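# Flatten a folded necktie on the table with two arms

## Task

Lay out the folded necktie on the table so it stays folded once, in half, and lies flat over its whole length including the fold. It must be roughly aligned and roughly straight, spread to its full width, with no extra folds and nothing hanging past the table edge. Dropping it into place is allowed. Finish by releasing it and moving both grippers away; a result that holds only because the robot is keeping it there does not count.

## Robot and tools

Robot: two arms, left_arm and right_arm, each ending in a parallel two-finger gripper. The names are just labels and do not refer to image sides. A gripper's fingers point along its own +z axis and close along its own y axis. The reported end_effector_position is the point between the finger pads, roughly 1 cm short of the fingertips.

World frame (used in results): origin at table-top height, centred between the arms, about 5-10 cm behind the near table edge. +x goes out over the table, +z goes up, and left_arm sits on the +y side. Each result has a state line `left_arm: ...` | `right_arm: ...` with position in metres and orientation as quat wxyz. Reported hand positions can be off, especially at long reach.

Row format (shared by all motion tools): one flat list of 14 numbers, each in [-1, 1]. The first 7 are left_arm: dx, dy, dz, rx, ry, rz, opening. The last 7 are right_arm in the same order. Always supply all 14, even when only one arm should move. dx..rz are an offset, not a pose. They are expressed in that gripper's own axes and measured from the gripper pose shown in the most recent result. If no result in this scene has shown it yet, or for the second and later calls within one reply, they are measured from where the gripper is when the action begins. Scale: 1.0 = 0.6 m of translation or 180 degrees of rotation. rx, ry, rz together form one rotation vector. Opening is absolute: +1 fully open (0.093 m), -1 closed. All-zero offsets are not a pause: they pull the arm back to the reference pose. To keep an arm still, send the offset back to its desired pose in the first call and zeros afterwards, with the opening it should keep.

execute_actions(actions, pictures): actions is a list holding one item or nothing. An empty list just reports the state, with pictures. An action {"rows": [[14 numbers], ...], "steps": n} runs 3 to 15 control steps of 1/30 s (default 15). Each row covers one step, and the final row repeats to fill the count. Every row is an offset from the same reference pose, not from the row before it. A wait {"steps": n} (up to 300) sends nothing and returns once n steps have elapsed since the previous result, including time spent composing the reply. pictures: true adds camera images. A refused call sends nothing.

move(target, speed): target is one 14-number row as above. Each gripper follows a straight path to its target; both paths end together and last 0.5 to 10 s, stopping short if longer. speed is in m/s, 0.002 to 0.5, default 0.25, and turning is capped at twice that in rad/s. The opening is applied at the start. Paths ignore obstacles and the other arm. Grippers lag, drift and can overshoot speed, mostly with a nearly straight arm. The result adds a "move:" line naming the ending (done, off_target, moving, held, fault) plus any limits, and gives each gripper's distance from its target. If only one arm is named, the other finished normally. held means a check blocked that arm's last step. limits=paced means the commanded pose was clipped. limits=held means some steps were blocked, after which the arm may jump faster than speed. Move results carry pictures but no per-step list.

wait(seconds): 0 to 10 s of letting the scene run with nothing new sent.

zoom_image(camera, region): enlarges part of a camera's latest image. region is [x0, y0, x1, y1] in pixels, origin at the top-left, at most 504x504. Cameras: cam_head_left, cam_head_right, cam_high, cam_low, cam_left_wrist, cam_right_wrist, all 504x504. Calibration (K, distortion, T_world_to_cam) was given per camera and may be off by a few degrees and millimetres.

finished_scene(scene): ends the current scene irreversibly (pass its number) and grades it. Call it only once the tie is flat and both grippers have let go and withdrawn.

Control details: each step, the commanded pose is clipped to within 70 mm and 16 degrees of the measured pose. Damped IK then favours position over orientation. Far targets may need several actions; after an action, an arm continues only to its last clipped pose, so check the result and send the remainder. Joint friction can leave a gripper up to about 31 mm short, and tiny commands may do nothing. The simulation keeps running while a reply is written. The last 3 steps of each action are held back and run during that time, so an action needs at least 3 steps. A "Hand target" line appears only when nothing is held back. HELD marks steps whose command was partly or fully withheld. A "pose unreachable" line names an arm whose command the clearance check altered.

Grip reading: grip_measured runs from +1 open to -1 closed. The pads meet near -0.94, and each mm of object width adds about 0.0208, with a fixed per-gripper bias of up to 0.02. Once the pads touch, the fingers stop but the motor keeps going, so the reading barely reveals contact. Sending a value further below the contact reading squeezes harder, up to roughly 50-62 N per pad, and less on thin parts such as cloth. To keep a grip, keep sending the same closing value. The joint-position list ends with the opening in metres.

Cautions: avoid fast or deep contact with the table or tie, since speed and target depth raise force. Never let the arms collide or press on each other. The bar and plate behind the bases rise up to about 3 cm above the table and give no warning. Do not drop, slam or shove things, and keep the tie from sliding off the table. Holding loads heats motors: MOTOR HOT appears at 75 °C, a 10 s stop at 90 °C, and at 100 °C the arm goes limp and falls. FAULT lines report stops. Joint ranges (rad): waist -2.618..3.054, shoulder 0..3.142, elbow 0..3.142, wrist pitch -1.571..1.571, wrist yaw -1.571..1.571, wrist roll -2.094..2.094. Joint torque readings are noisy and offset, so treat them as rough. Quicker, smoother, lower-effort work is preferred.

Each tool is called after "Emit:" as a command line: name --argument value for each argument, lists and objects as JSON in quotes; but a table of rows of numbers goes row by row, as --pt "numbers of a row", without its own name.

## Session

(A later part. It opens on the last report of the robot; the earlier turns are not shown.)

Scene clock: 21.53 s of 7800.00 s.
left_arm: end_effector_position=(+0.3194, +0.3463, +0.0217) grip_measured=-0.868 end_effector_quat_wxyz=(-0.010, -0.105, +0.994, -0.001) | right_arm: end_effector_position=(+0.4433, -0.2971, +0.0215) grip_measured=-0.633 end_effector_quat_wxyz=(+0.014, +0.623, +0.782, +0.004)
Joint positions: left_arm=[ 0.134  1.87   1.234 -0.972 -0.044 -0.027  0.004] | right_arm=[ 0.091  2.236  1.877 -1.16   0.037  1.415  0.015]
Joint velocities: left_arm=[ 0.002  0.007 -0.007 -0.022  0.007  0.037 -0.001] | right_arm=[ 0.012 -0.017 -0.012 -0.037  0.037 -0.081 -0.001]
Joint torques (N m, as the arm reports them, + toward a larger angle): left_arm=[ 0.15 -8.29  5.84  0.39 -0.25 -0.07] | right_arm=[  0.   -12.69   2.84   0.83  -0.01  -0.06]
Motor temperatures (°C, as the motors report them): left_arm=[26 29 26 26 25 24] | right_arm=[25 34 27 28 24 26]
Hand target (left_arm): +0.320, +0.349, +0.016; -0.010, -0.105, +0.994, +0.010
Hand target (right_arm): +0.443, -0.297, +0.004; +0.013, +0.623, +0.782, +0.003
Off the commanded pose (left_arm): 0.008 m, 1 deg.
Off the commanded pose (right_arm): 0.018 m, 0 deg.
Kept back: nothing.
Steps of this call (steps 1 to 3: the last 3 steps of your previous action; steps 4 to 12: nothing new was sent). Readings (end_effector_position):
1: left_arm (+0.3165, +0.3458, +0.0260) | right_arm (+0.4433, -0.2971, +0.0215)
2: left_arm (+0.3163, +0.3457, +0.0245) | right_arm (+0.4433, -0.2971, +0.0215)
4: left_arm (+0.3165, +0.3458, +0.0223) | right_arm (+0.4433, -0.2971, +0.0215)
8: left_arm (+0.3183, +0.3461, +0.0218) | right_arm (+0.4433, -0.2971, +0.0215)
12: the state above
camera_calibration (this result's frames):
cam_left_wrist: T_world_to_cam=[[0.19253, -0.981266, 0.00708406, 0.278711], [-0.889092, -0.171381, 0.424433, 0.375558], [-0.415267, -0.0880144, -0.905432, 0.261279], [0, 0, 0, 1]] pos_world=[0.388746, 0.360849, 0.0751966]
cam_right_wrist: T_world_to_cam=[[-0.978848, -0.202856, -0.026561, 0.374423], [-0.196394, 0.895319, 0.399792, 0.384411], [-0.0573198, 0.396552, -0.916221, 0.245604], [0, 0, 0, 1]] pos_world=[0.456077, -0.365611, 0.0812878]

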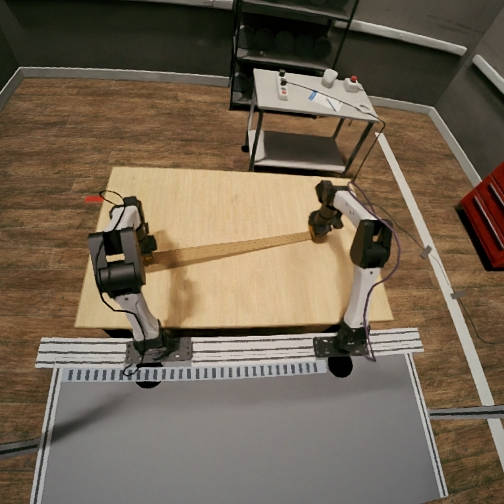

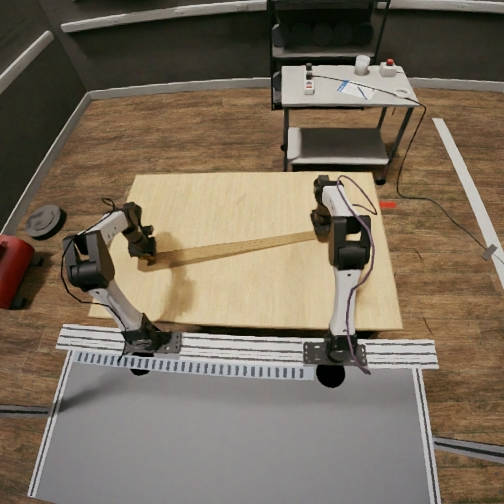

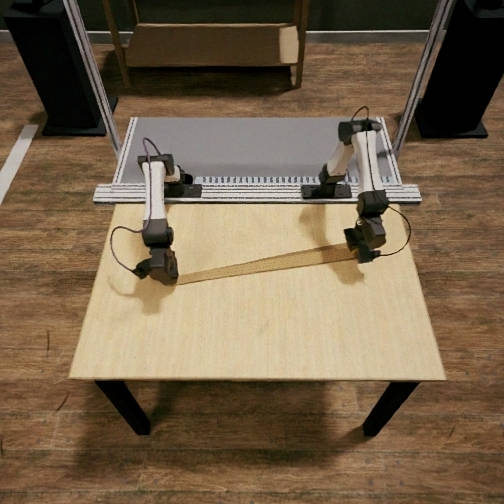

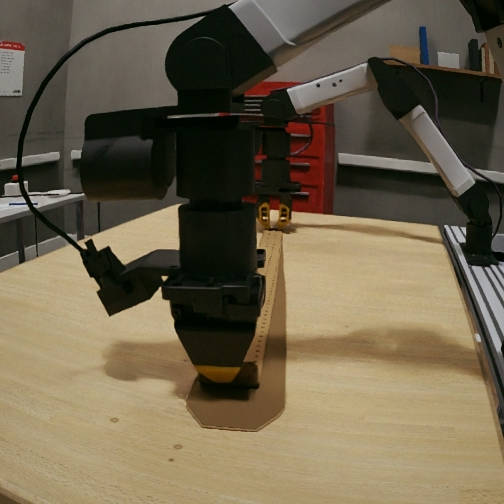

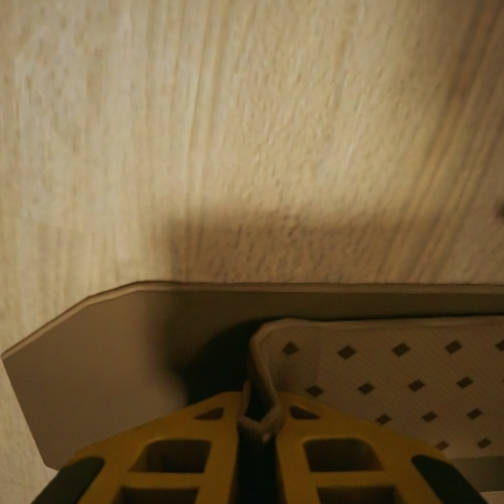

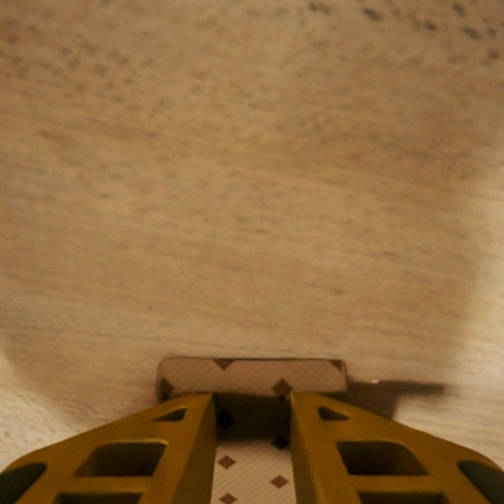

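Emit:
execute_actions --actions '[{"rows": [[0.003,0.005,0.004,-0.007,0,0,-0.87,0,0,0.03,0,0,0,-0.63],[0.006,0.005,0.002,-0.007,0,0,-0.87,0,0,0.03,0,0,0,-0.63],[0.009,0.005,0.0,-0.007,0,0,-0.87,0,0,0.03,0,0,0,-0.63],[0.012,0.005,0.0,-0.007,0,0,-0.87,0,0,0.03,0,0,0,-0.63],[0.014,0.005,0.0,-0.007,0,0,-0.87,0,0,0.03,0,0,0,-0.63],[0.016,0.005,0.0,-0.007,0,0,-0.87,0,0,0.03,0,0,0,-0.63],[0.017,0.005,0.0,-0.007,0,0,-0.87,0,0,0.03,0,0,0,-0.63]], "steps": 15}]' --pictures true

Scene clock: 22.13 s of 7800.00 s.
left_arm: end_effector_position=(+0.3108, +0.3447, +0.0202) grip_measured=-0.868 end_effector_quat_wxyz=(-0.016, -0.105, +0.994, -0.002) | right_arm: end_effector_position=(+0.4433, -0.2971, +0.0215) grip_measured=-0.633 end_effector_quat_wxyz=(+0.014, +0.623, +0.782, +0.004)
Joint positions: left_arm=[ 0.134  1.85   1.201 -0.97  -0.044 -0.027  0.004] | right_arm=[ 0.091  2.236  1.877 -1.16   0.037  1.415  0.015]
Joint velocities: left_arm=[-0.002 -0.002 -0.007  0.007 -0.022 -0.007 -0.   ] | right_arm=[ 0.012 -0.002  0.017 -0.007 -0.11  -0.051  0.002]
Joint torques (N m, as the arm reports them, + toward a larger angle): left_arm=[  0.12 -10.24   5.65   0.22  -0.24  -0.07] | right_arm=[ -0.02 -12.68   2.82   0.84  -0.01  -0.06]
Motor temperatures (°C, as the motors report them): left_arm=[26 29 26 26 25 24] | right_arm=[25 34 27 28 24 26]
Steps of this call (steps 1 to 6: nothing new was sent; steps 7 to 18: the first 12 steps of this action). Readings (end_effector_position):
7: left_arm (+0.3199, +0.3464, +0.0217) | right_arm (+0.4433, -0.2971, +0.0215)
8: left_arm (+0.3199, +0.3464, +0.0217) | right_arm (+0.4433, -0.2971, +0.0215)
10: left_arm (+0.3182, +0.3461, +0.0210) | right_arm (+0.4433, -0.2971, +0.0215)
14: left_arm (+0.3114, +0.3447, +0.0196) | right_arm (+0.4433, -0.2971, +0.0215)
18: the state above
camera_calibration (this result's frames):
cam_left_wrist: T_world_to_cam=[[0.192132, -0.981344, 0.00698591, 0.278886], [-0.884672, -0.170115, 0.43407, 0.36629], [-0.424784, -0.0895791, -0.900852, 0.259532], [0, 0, 0, 1]] pos_world=[0.380708, 0.359243, 0.0728567]
cam_right_wrist: T_world_to_cam=[[-0.978848, -0.202856, -0.026561, 0.374423], [-0.196394, 0.895319, 0.399792, 0.384411], [-0.0573198, 0.396552, -0.916221, 0.245604], [0, 0, 0, 1]] pos_world=[0.456077, -0.365611, 0.0812878]

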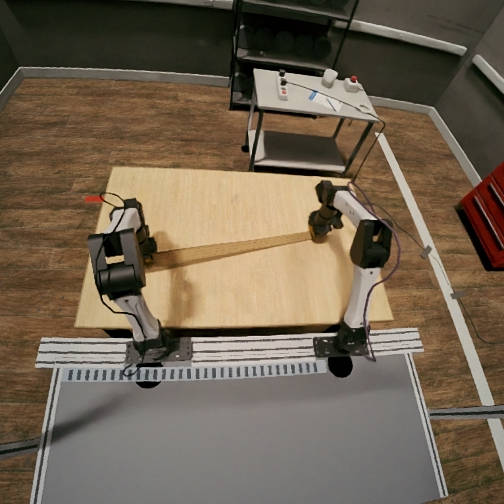

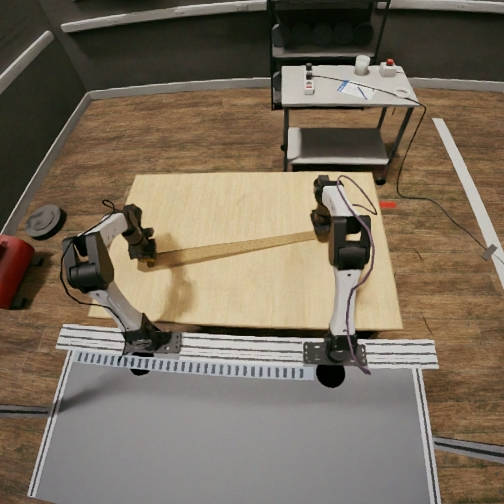

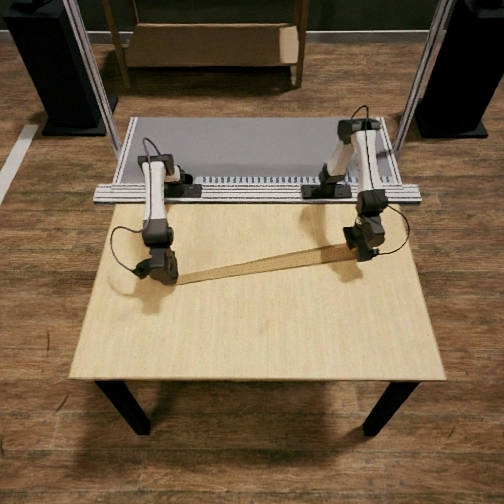

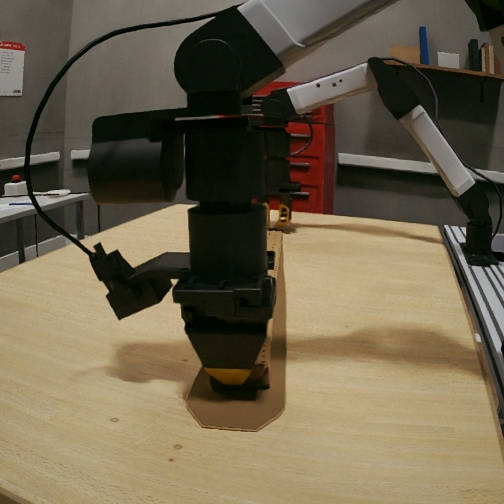

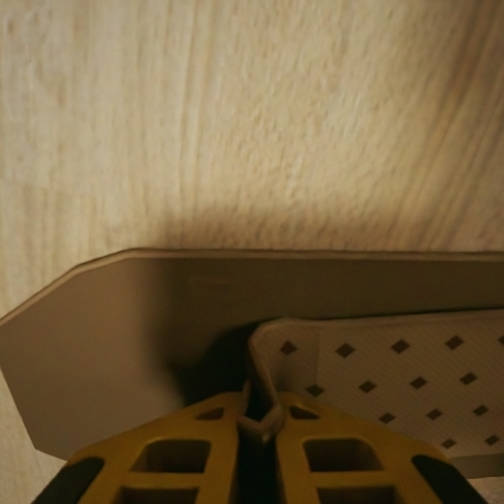

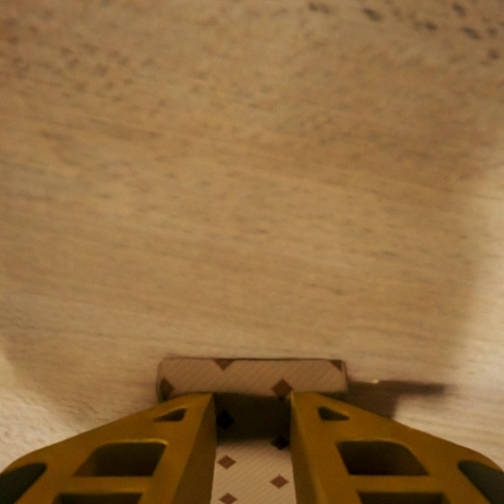

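Emit:
execute_actions --actions '[{"rows": [[0,0.008,0,-0.004,0,0,-0.80,0,0,0.03,0,0,0,-0.63],[0,0.011,0,-0.004,0,0,-0.74,0,0,0.03,0,0,0,-0.63],[0,0.014,0,-0.004,0,0,-0.68,0,0,0.03,0,0,0,-0.63],[0,0.017,0,-0.004,0,0,-0.62,0,0,0.03,0,0,0,-0.63],[0,0.020,0,-0.004,0,0,-0.56,0,0,0.03,0,0,0,-0.63],[0,0.023,0,-0.004,0,0,-0.50,0,0,0.03,0,0,0,-0.63],[0,0.026,0,-0.004,0,0,-0.44,0,0,0.03,0,0,0,-0.63],[0,0.029,0,-0.004,0,0,-0.38,0,0,0.03,0,0,0,-0.63],[0,0.032,0,-0.004,0,0,-0.31,0,0,0.03,0,0,0,-0.63],[0,0.035,0,-0.004,0,0,-0.24,0,0,0.03,0,0,0,-0.63],[0,0.038,0,-0.004,0,0,-0.17,0,0,0.03,0,0,0,-0.63],[0,0.041,0,-0.004,0,0,-0.10,0,0,0.03,0,0,0,-0.63],[0,0.043,0,-0.004,0,0,-0.03,0,0,0.03,0,0,0,-0.63],[0,0.045,0,-0.004,0,0,0.05,0,0,0.03,0,0,0,-0.63],[0,0.046,0,-0.004,0,0,0.15,0,0,0.03,0,0,0,-0.63]], "steps": 15}]' --pictures true

Emit:
wait --seconds 0.3

Scene clock: 22.80 s of 7800.00 s.
left_arm: end_effector_position=(+0.3064, +0.3631, +0.0195) grip_measured=-0.132 end_effector_quat_wxyz=(-0.017, -0.112, +0.994, +0.002) | right_arm: end_effector_position=(+0.4433, -0.2971, +0.0215) grip_measured=-0.633 end_effector_quat_wxyz=(+0.014, +0.623, +0.782, +0.004)
Joint positions: left_arm=[ 0.189  1.85   1.201 -0.97  -0.055  0.013  0.039] | right_arm=[ 0.091  2.236  1.877 -1.16   0.037  1.415  0.015]
Joint velocities: left_arm=[ 0.168 -0.012 -0.002 -0.051 -0.066  0.095  0.061] | right_arm=[ 0.002  0.017  0.007 -0.022 -0.051  0.037  0.001]
Joint torques (N m, as the arm reports them, + toward a larger angle): left_arm=[ 0.72 -8.97  7.1   0.16 -0.05  0.05] | right_arm=[ -0.02 -12.7    2.84   0.84  -0.01  -0.06]
Motor temperatures (°C, as the motors report them): left_arm=[26 29 26 26 25 24] | right_arm=[25 34 27 28 24 26]
Off your previous action's commanded pose (left_arm): 0.004 m, 1 deg at its last step (step 3 of this call).
Off your previous action's commanded pose (right_arm): 0.018 m, 0 deg at its last step (step 3 of this call).
Steps of this call (steps 1 to 3: the last 3 steps of your previous action; steps 4 to 8: nothing new was sent; steps 9 to 20: the first 12 steps of this action). Readings (end_effector_position):
9: left_arm (+0.3108, +0.3447, +0.0203) | right_arm (+0.4433, -0.2971, +0.0215)
10: left_arm (+0.3108, +0.3448, +0.0203) | right_arm (+0.4433, -0.2971, +0.0215)
12: left_arm (+0.3104, +0.3466, +0.0202) | right_arm (+0.4433, -0.2971, +0.0215)
16: left_arm (+0.3085, +0.3550, +0.0198) | right_arm (+0.4433, -0.2971, +0.0215)
20: the state above
camera_calibration (this result's frames):
cam_left_wrist: T_world_to_cam=[[0.206731, -0.978397, -0.00150879, 0.292455], [-0.880275, -0.186671, 0.436199, 0.370449], [-0.427057, -0.0888477, -0.899849, 0.259126], [0, 0, 0, 1]] pos_world=[0.376299, 0.378312, 0.072026]
cam_right_wrist: T_world_to_cam=[[-0.978848, -0.202856, -0.026561, 0.374423], [-0.196394, 0.895319, 0.399792, 0.384411], [-0.0573198, 0.396552, -0.916221, 0.245604], [0, 0, 0, 1]] pos_world=[0.456077, -0.365611, 0.0812878]

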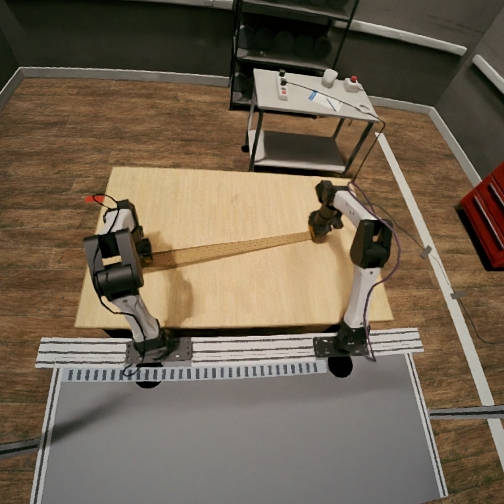

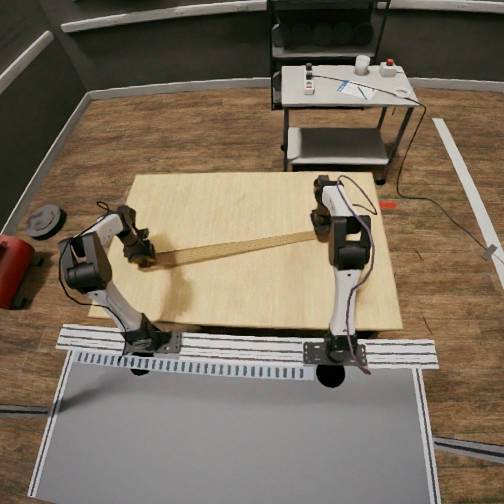

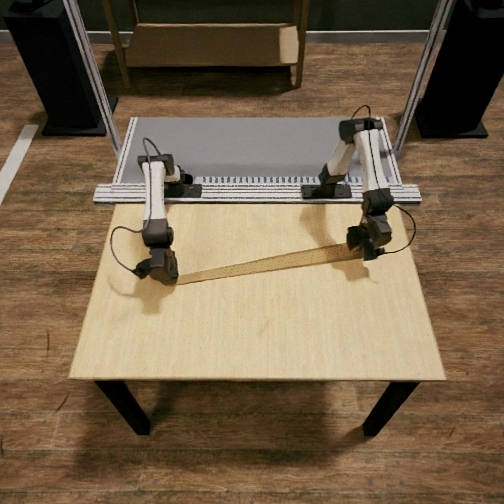

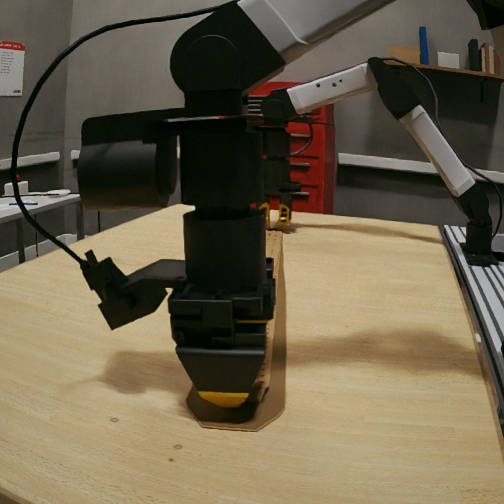

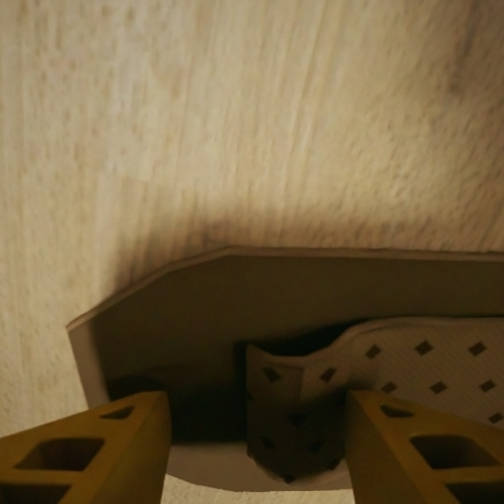

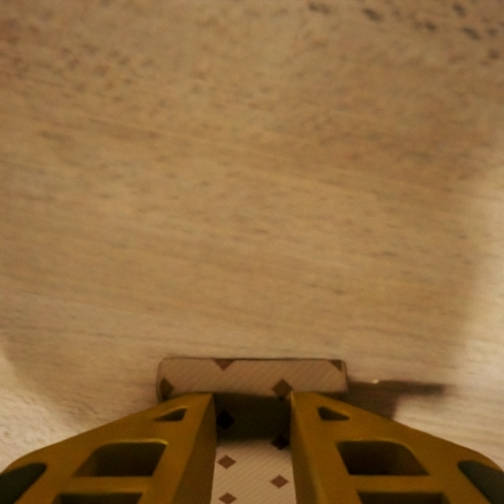

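Scene clock: 23.20 s of 7800.00 s.
left_arm: end_effector_position=(+0.3046, +0.3696, +0.0192) grip_measured=+0.148 end_effector_quat_wxyz=(-0.018, -0.108, +0.994, +0.003) | right_arm: end_effector_position=(+0.4433, -0.2971, +0.0215) grip_measured=-0.633 end_effector_quat_wxyz=(+0.014, +0.623, +0.782, +0.004)
Joint positions: left_arm=[ 0.209  1.85   1.201 -0.97  -0.058  0.041  0.052] | right_arm=[ 0.091  2.236  1.877 -1.16   0.037  1.415  0.015]
Joint velocities: left_arm=[-0.012 -0.007  0.002 -0.007 -0.051  0.051 -0.001] | right_arm=[ 0.007 -0.017 -0.022 -0.11  -0.051 -0.081  0.   ]
Joint torques (N m, as the arm reports them, + toward a larger angle): left_arm=[ 0.65 -8.92  7.17  0.15 -0.04  0.05] | right_arm=[ -0.03 -12.66   2.82   0.84  -0.01  -0.06]
Motor temperatures (°C, as the motors report them): left_arm=[26 29 26 26 25 24] | right_arm=[25 34 27 28 24 26]
Hand target (left_arm): +0.305, +0.372, +0.020; -0.017, -0.105, +0.994, +0.005
Hand target (right_arm): +0.443, -0.297, +0.004; +0.013, +0.623, +0.782, +0.003
Off the commanded pose (left_arm): 0.002 m, 0 deg.
Off the commanded pose (right_arm): 0.018 m, 0 deg.
Kept back: nothing.
Steps of this call (steps 1 to 3: the last 3 steps of your previous action; steps 4 to 12: nothing new was sent). Readings (end_effector_position):
1: left_arm (+0.3060, +0.3648, +0.0194) | right_arm (+0.4433, -0.2971, +0.0215)
2: left_arm (+0.3055, +0.3664, +0.0193) | right_arm (+0.4433, -0.2971, +0.0215)
4: left_arm (+0.3049, +0.3686, +0.0192) | right_arm (+0.4433, -0.2971, +0.0215)
8: left_arm (+0.3046, +0.3696, +0.0192) | right_arm (+0.4433, -0.2971, +0.0215)
12: the state above
camera_calibration (this result's frames):
cam_left_wrist: T_world_to_cam=[[0.198389, -0.980117, -0.00364626, 0.302432], [-0.88109, -0.179972, 0.437368, 0.367907], [-0.429328, -0.0835564, -0.899275, 0.257385], [0, 0, 0, 1]] pos_world=[0.374662, 0.384137, 0.0716518]
cam_right_wrist: T_world_to_cam=[[-0.978848, -0.202856, -0.026561, 0.374423], [-0.196394, 0.895319, 0.399792, 0.384411], [-0.0573198, 0.396552, -0.916221, 0.245604], [0, 0, 0, 1]] pos_world=[0.456077, -0.365611, 0.0812878]

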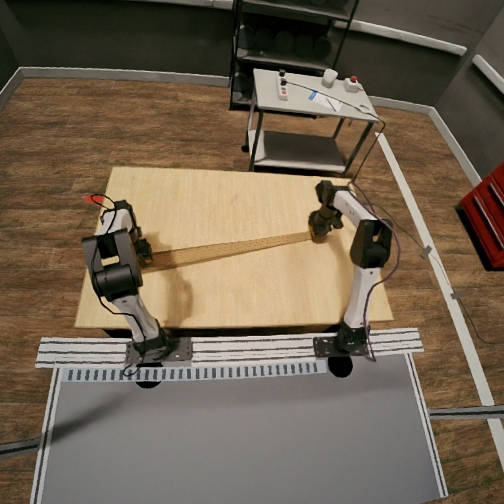

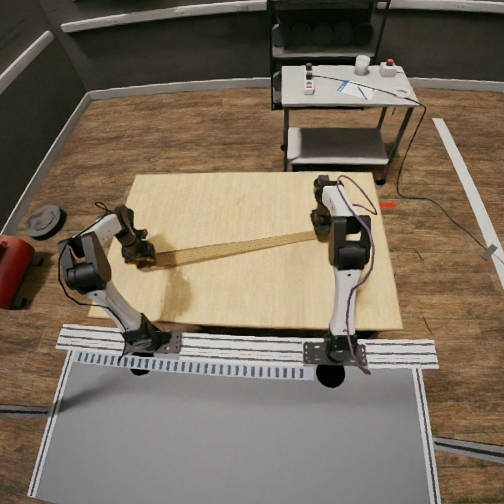

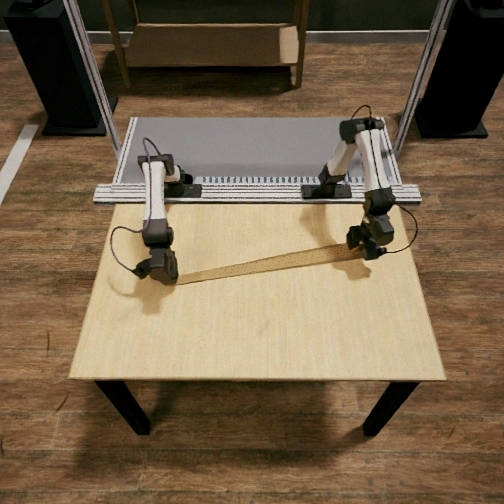

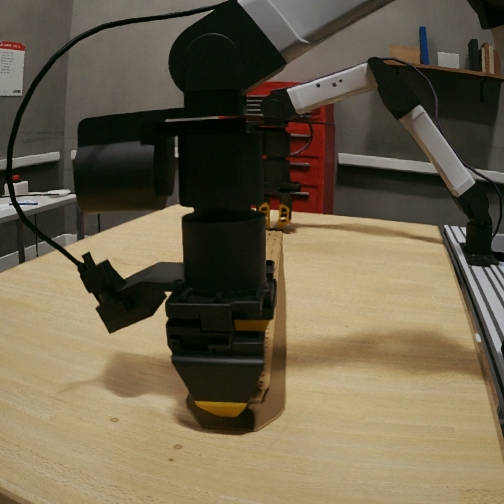

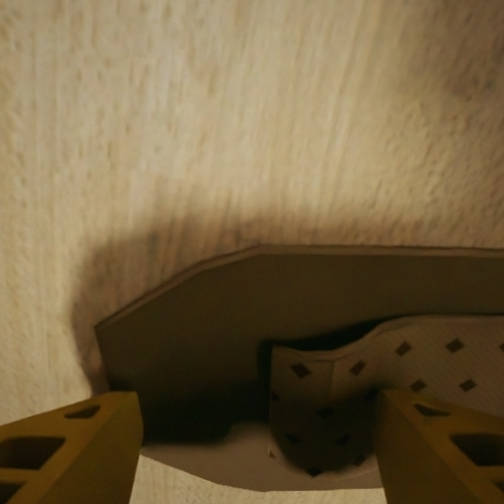

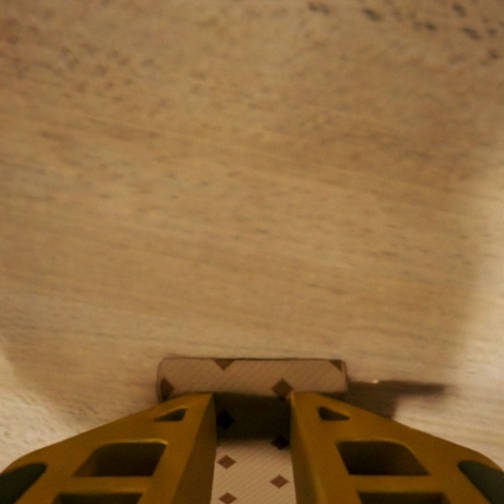

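Emit:
zoom_image --camera "cam_left_wrist" --region '[220, 290, 430, 500]'

Region (220, 290, 430, 500) of cam_left_wrist's 504x504 image, scaled by 2.400, with more detail than that image has.

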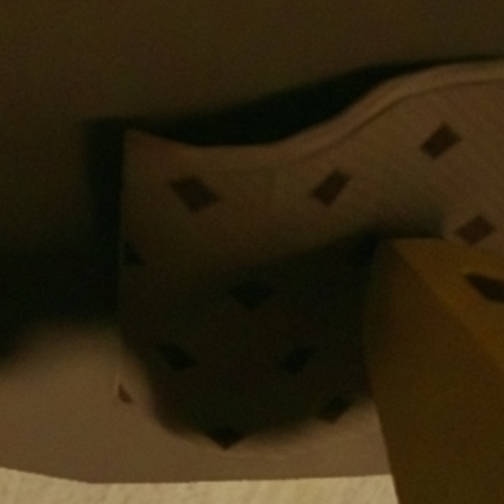

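Emit:
execute_actions --actions '[{"rows": [[0,0,-0.01,0,0,0,0.3,0,0,0.03,0,0,0,-0.63],[0,0,-0.02,0,0,0,0.3,0,0,0.03,0,0,0,-0.63],[0,0,-0.03,0,0,0,0.3,0,0,0.03,0,0,0,-0.63],[-0.005,0,-0.04,0,0,0,0.3,0,0,0.03,0,0,0,-0.63],[-0.01,0,-0.05,0,0,0,0.3,0,0,0.03,0,0,0,-0.63],[-0.015,0,-0.06,0,0,0,0.3,0,0,0.03,0,0,0,-0.63],[-0.02,0,-0.07,0,0,0,0.3,0,0,0.03,0,0,0,-0.63],[-0.025,0,-0.08,0,0,0,0.3,0,0,0.03,0,0,0,-0.63],[-0.03,0,-0.088,0,0,0,0.3,0,0,0.03,0,0,0,-0.63],[-0.035,0,-0.095,0,0,0,0.3,0,0,0.03,0,0,0,-0.63],[-0.04,0,-0.10,0,0,0,0.3,0,0,0.03,0,0,0,-0.63]], "steps": 15}]'

Emit:
wait --seconds 0.2

Scene clock: 24.23 s of 7800.00 s.
left_arm: end_effector_position=(+0.3377, +0.3812, +0.0777) grip_measured=+0.298 end_effector_quat_wxyz=(+0.018, -0.110, +0.994, +0.009) | right_arm: end_effector_position=(+0.4433, -0.2971, +0.0215) grip_measured=-0.633 end_effector_quat_wxyz=(+0.014, +0.623, +0.782, +0.004)
Joint positions: left_arm=[ 0.209  1.853  1.446 -1.139 -0.058  0.041  0.06 ] | right_arm=[ 0.091  2.236  1.877 -1.16   0.037  1.415  0.015]
Joint velocities: left_arm=[ 0.012  0.037  0.681 -0.3   -0.022 -0.007 -0.   ] | right_arm=[ 0.002 -0.002 -0.012 -0.051  0.022 -0.037  0.   ]
Joint torques (N m, as the arm reports them, + toward a larger angle): left_arm=[-0.45 -7.3   7.2  -0.04 -0.02 -0.13] | right_arm=[ -0.02 -12.67   2.83   0.84  -0.01  -0.06]
Motor temperatures (°C, as the motors report them): left_arm=[26 29 26 26 25 24] | right_arm=[25 35 27 28 24 26]
Steps of this call (steps 1 to 19: nothing new was sent; steps 20 to 31: the first 12 steps of this action). Readings (end_effector_position):
20: left_arm (+0.3044, +0.3696, +0.0192) | right_arm (+0.4433, -0.2971, +0.0215)
21: left_arm (+0.3038, +0.3694, +0.0198) | right_arm (+0.4433, -0.2971, +0.0215)
23: left_arm (+0.3030, +0.3694, +0.0238) | right_arm (+0.4433, -0.2971, +0.0215)
27: left_arm (+0.3169, +0.3742, +0.0476) | right_arm (+0.4433, -0.2971, +0.0215)
31: the state above

Scene clock: 24.53 s of 7800.00 s.
left_arm: end_effector_position=(+0.3326, +0.3799, +0.0797) grip_measured=+0.298 end_effector_quat_wxyz=(-0.005, -0.110, +0.994, +0.005) | right_arm: end_effector_position=(+0.4433, -0.2971, +0.0215) grip_measured=-0.633 end_effector_quat_wxyz=(+0.014, +0.623, +0.782, +0.004)
Joint positions: left_arm=[ 0.209  1.874  1.483 -1.201 -0.058  0.039  0.06 ] | right_arm=[ 0.091  2.236  1.877 -1.16   0.037  1.415  0.015]
Joint velocities: left_arm=[-0.007  0.046 -0.002 -0.125 -0.022 -0.051 -0.   ] | right_arm=[ 0.012  0.022 -0.002 -0.051  0.007 -0.051  0.   ]
Joint torques (N m, as the arm reports them, + toward a larger angle): left_arm=[-0.45 -9.04  8.35  0.14 -0.03 -0.14] | right_arm=[ -0.01 -12.69   2.82   0.84  -0.01  -0.06]
Motor temperatures (°C, as the motors report them): left_arm=[26 29 26 26 25 24] | right_arm=[25 35 27 28 24 26]
Hand target (left_arm): +0.331, +0.376, +0.079; -0.017, -0.108, +0.994, +0.004
Hand target (right_arm): +0.443, -0.297, +0.004; +0.013, +0.623, +0.782, +0.003
Off the commanded pose (left_arm): 0.006 m, 2 deg.
Off the commanded pose (right_arm): 0.018 m, 0 deg.
Kept back: nothing.
Steps of this call (steps 1 to 3: the last 3 steps of your previous action; steps 4 to 9: nothing new was sent). Readings (end_effector_position):
1: left_arm (+0.3408, +0.3822, +0.0821) | right_arm (+0.4433, -0.2971, +0.0215)
2: left_arm (+0.3422, +0.3827, +0.0847) | right_arm (+0.4433, -0.2971, +0.0215)
4: left_arm (+0.3403, +0.3823, +0.0852) | right_arm (+0.4433, -0.2971, +0.0215)
8: left_arm (+0.3335, +0.3802, +0.0803) | right_arm (+0.4433, -0.2971, +0.0215)
9: the state above
camera_calibration (this result's frames):
cam_left_wrist: T_world_to_cam=[[0.202326, -0.979304, -0.0052361, 0.305716], [-0.891349, -0.186364, 0.413238, 0.37572], [-0.405661, -0.0789417, -0.910608, 0.31597], [0, 0, 0, 1]] pos_world=[0.40122, 0.394353, 0.134064]
cam_right_wrist: T_world_to_cam=[[-0.978848, -0.202856, -0.026561, 0.374423], [-0.196394, 0.895319, 0.399792, 0.384411], [-0.0573198, 0.396552, -0.916221, 0.245604], [0, 0, 0, 1]] pos_world=[0.456077, -0.365611, 0.0812878]

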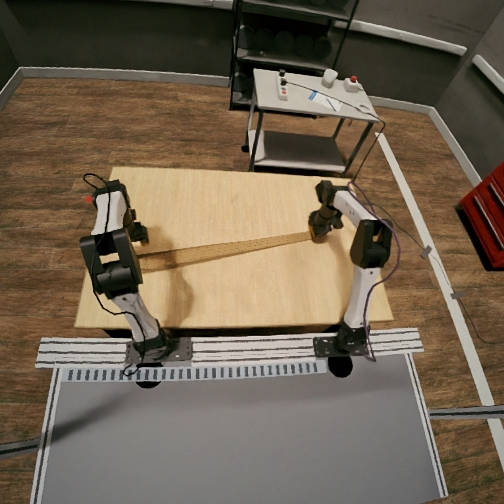

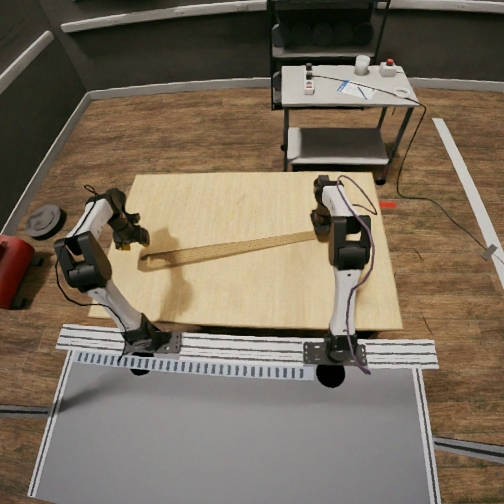

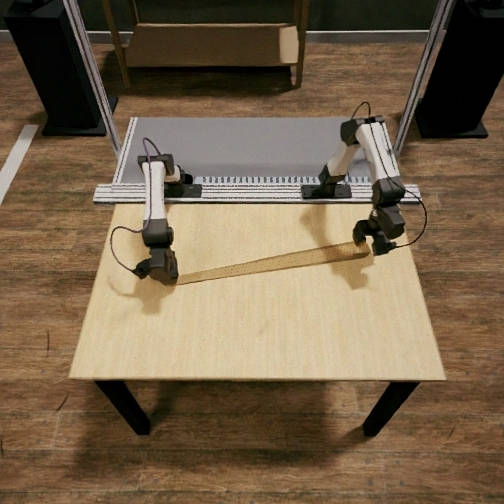

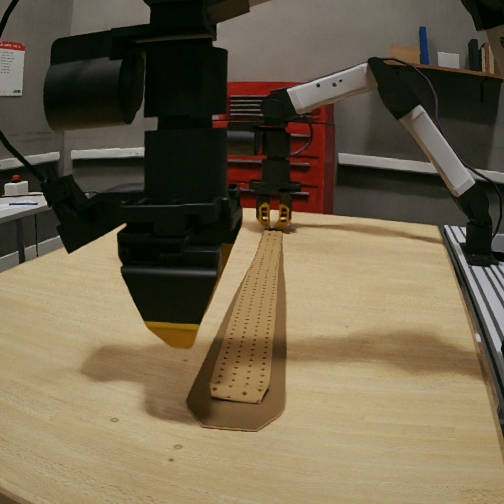

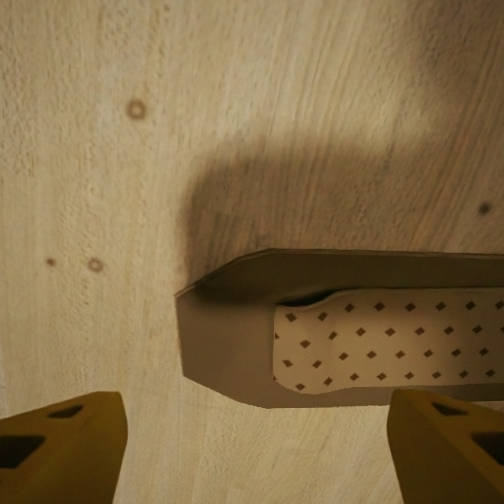

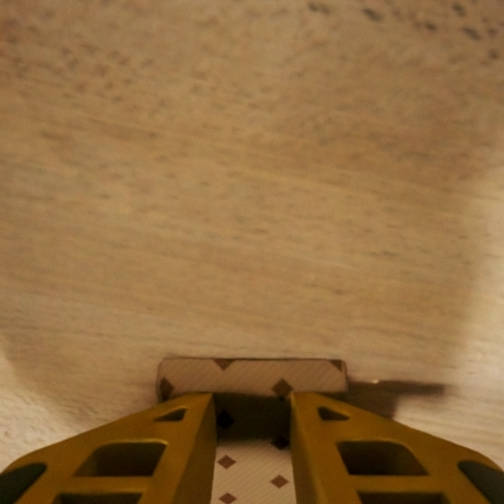

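Emit:
zoom_image --camera "cam_low" --region '[175, 340, 305, 440]'

Emit:
zoom_image --camera "cam_left_wrist" --region '[240, 260, 400, 410]'

Emit:
zoom_image --camera "cam_head_right" --region '[125, 235, 205, 285]'

Region (175, 340, 305, 440) of cam_low's 504x504 image, scaled by 3.877, with more detail than that image has; it fills the top 388 rows of this view, and the rest is white.

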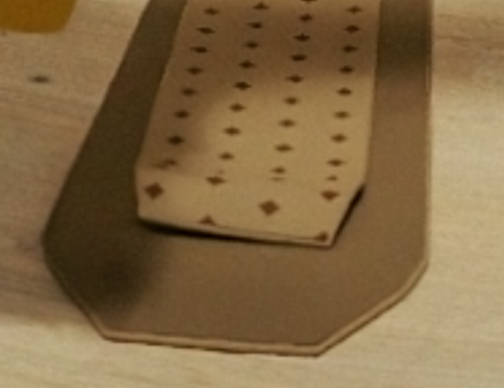

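Region (240, 260, 400, 410) of cam_left_wrist's 504x504 image, scaled by 3.150, with more detail than that image has; it fills the top 472 rows of this view, and the rest is white.

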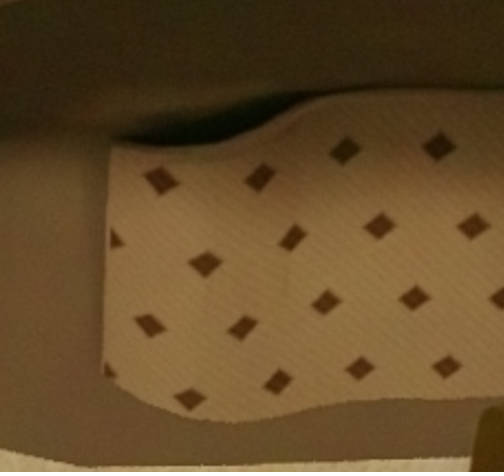

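Region (125, 235, 205, 285) of cam_head_right's 504x504 image, scaled by 6.300, with more detail than that image has; it fills the top 315 rows of this view, and the rest is white.

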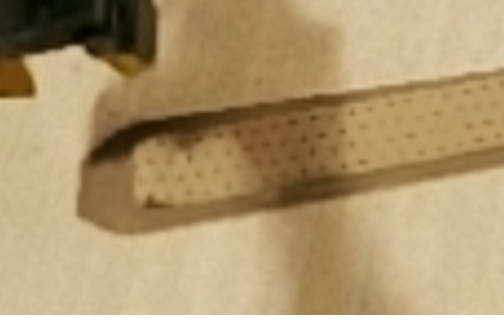

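Emit:
move --target '[0.0518, -0.044, 0.0745, 0, 0, 0, -1, 0, 0, 0.03, 0, 0, 0, -0.63]' --speed 0.12

Scene clock: 27.27 s of 7800.00 s.
left_arm: end_effector_position=(+0.3038, +0.3519, +0.0341) grip_measured=-1.000 end_effector_quat_wxyz=(-0.017, -0.113, +0.993, +0.005) | right_arm: end_effector_position=(+0.4433, -0.2971, +0.0216) grip_measured=-0.633 end_effector_quat_wxyz=(+0.016, +0.623, +0.782, +0.006)
Joint positions: left_arm=[ 0.151  1.813  1.214 -1.021 -0.058 -0.026  0.   ] | right_arm=[ 0.091  2.231  1.869 -1.152  0.037  1.415  0.015]
Joint velocities: left_arm=[-0.002 -0.012 -0.007  0.051 -0.022 -0.007  0.   ] | right_arm=[ 0.002 -0.012 -0.002  0.022  0.022 -0.022 -0.   ]
Joint torques (N m, as the arm reports them, + toward a larger angle): left_arm=[ -0.73 -10.05   5.77   0.36   0.    -0.11] | right_arm=[ -0.01 -12.27   3.35   0.79  -0.01  -0.06]
Motor temperatures (°C, as the motors report them): left_arm=[26 29 26 25 25 24] | right_arm=[25 35 27 28 24 26]
Hand target (left_arm): +0.307, +0.348, +0.035; -0.004, -0.110, +0.994, +0.005
Hand target (right_arm): +0.443, -0.297, +0.004; +0.014, +0.623, +0.782, +0.004
Off the commanded pose (left_arm): 0.006 m, 1 deg.
Off the commanded pose (right_arm): 0.018 m, 0 deg.
Kept back: nothing.
move: off_target (right_arm)
camera_calibration (this result's frames):
cam_left_wrist: T_world_to_cam=[[0.20806, -0.978092, -0.00682001, 0.281727], [-0.879773, -0.190184, 0.435695, 0.360814], [-0.427447, -0.0846507, -0.900069, 0.26879], [0, 0, 0, 1]] pos_world=[0.373712, 0.366929, 0.0866459]
cam_right_wrist: T_world_to_cam=[[-0.978739, -0.202739, -0.0310939, 0.374495], [-0.198119, 0.895214, 0.399176, 0.385117], [-0.0530928, 0.396849, -0.916347, 0.243914], [0, 0, 0, 1]] pos_world=[0.455782, -0.365635, 0.0814252]

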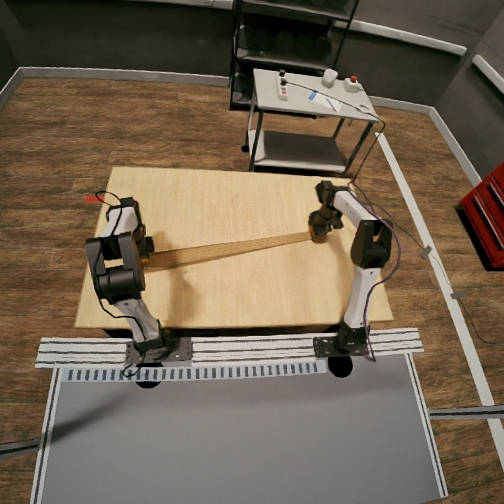

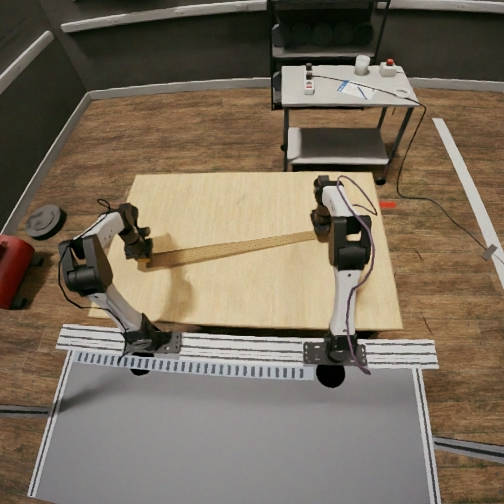

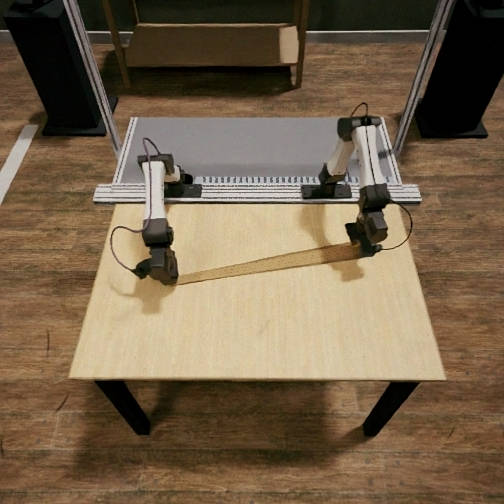

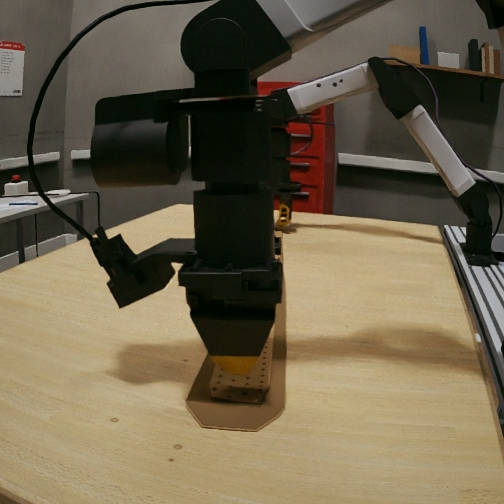

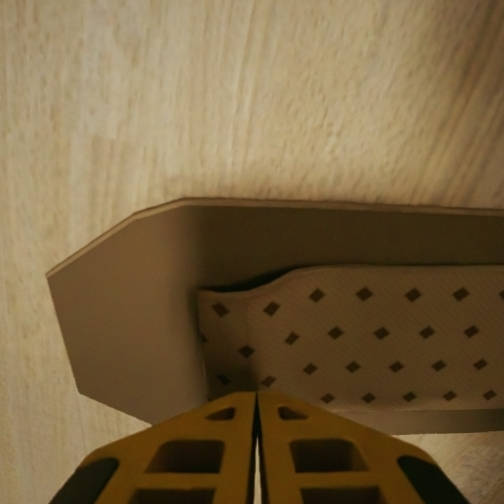

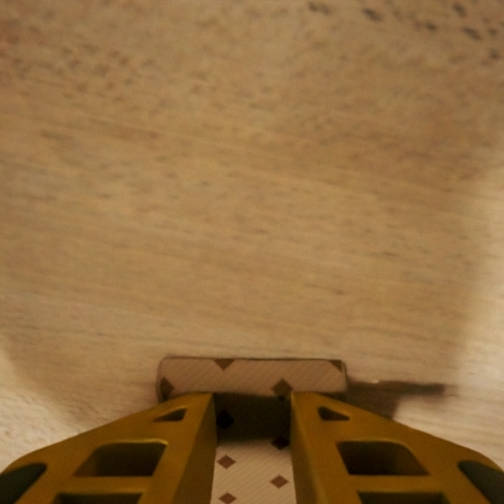

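Emit:
move --target '[-0.007, 0.006, 0.053, 0, -0.01, 0, -1, 0, 0, 0.03, 0, 0, 0, -0.63]' --speed 0.05

Scene clock: 28.37 s of 7800.00 s.
left_arm: end_effector_position=(+0.3026, +0.3528, +0.0139) grip_measured=-1.000 end_effector_quat_wxyz=(-0.008, -0.113, +0.994, +0.005) | right_arm: end_effector_position=(+0.4432, -0.2971, +0.0214) grip_measured=-0.633 end_effector_quat_wxyz=(+0.016, +0.623, +0.782, +0.006)
Joint positions: left_arm=[ 0.158  1.823  1.14  -0.92  -0.058 -0.018  0.   ] | right_arm=[ 0.091  2.229  1.864 -1.148  0.037  1.415  0.015]
Joint velocities: left_arm=[ 0.002 -0.002 -0.002 -0.051  0.066 -0.037  0.   ] | right_arm=[-0.007 -0.012  0.012 -0.022 -0.066 -0.037  0.   ]
Joint torques (N m, as the arm reports them, + toward a larger angle): left_arm=[ 0.94 -6.94  4.72  0.76 -0.04  0.05] | right_arm=[ -0.03 -12.41   3.19   0.82  -0.01  -0.06]
Motor temperatures (°C, as the motors report them): left_arm=[26 29 26 25 25 24] | right_arm=[25 36 27 28 24 26]
Hand target (left_arm): +0.305, +0.356, +0.003; -0.002, -0.113, +0.994, +0.007
Hand target (right_arm): +0.443, -0.297, +0.004; +0.015, +0.623, +0.782, +0.005
Off the commanded pose (left_arm): 0.013 m, 1 deg.
Off the commanded pose (right_arm): 0.018 m, 0 deg.
Kept back: nothing.
move: off_target (left_arm, right_arm)
camera_calibration (this result's frames):
cam_left_wrist: T_world_to_cam=[[0.20787, -0.978138, -0.00605924, 0.282785], [-0.887376, -0.191181, 0.419539, 0.371556], [-0.411525, -0.0818329, -0.907717, 0.244441], [0, 0, 0, 1]] pos_world=[0.371521, 0.36764, 0.0677145]
cam_right_wrist: T_world_to_cam=[[-0.978687, -0.20269, -0.0329824, 0.374415], [-0.198837, 0.89517, 0.398917, 0.385515], [-0.0513313, 0.396973, -0.916394, 0.242919], [0, 0, 0, 1]] pos_world=[0.455559, -0.365644, 0.0811705]

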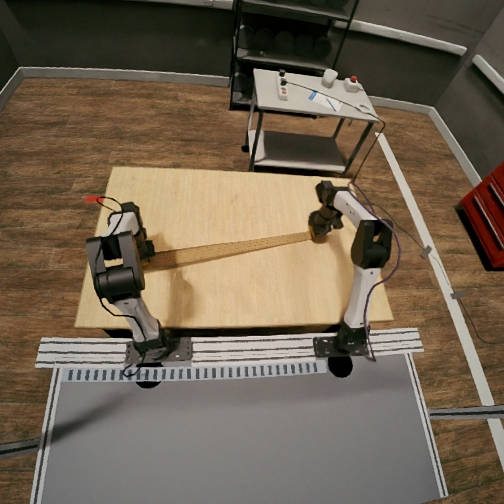

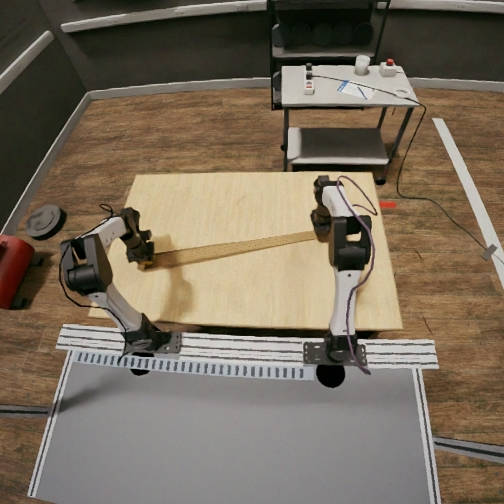

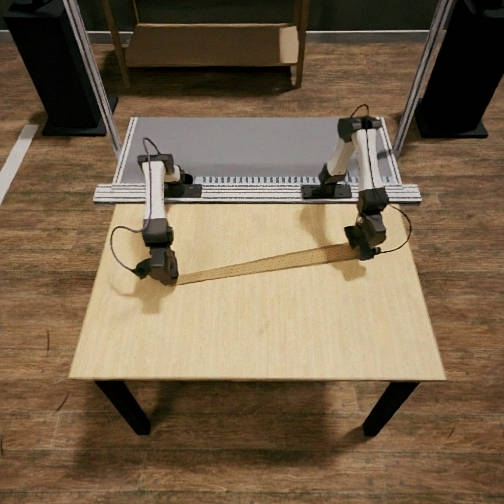

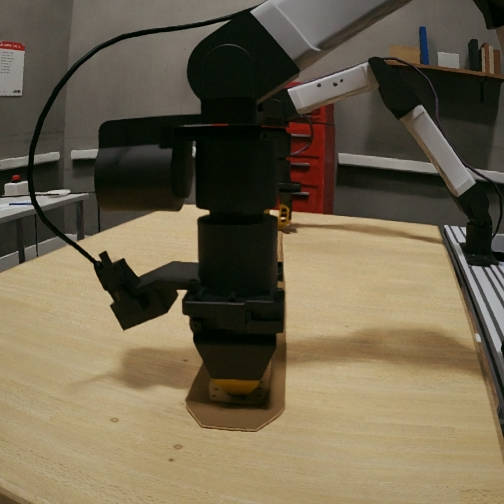

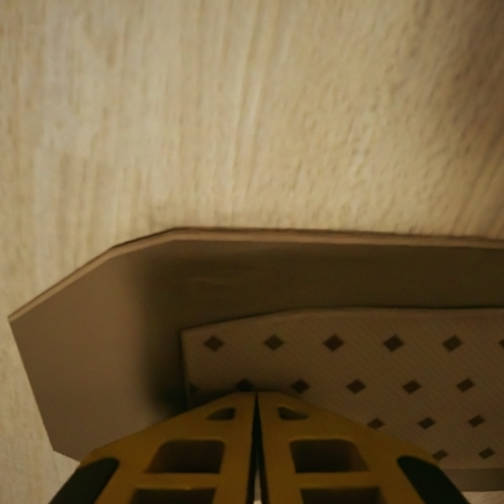

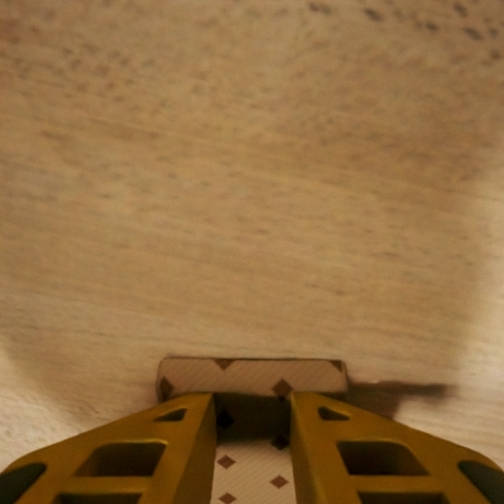

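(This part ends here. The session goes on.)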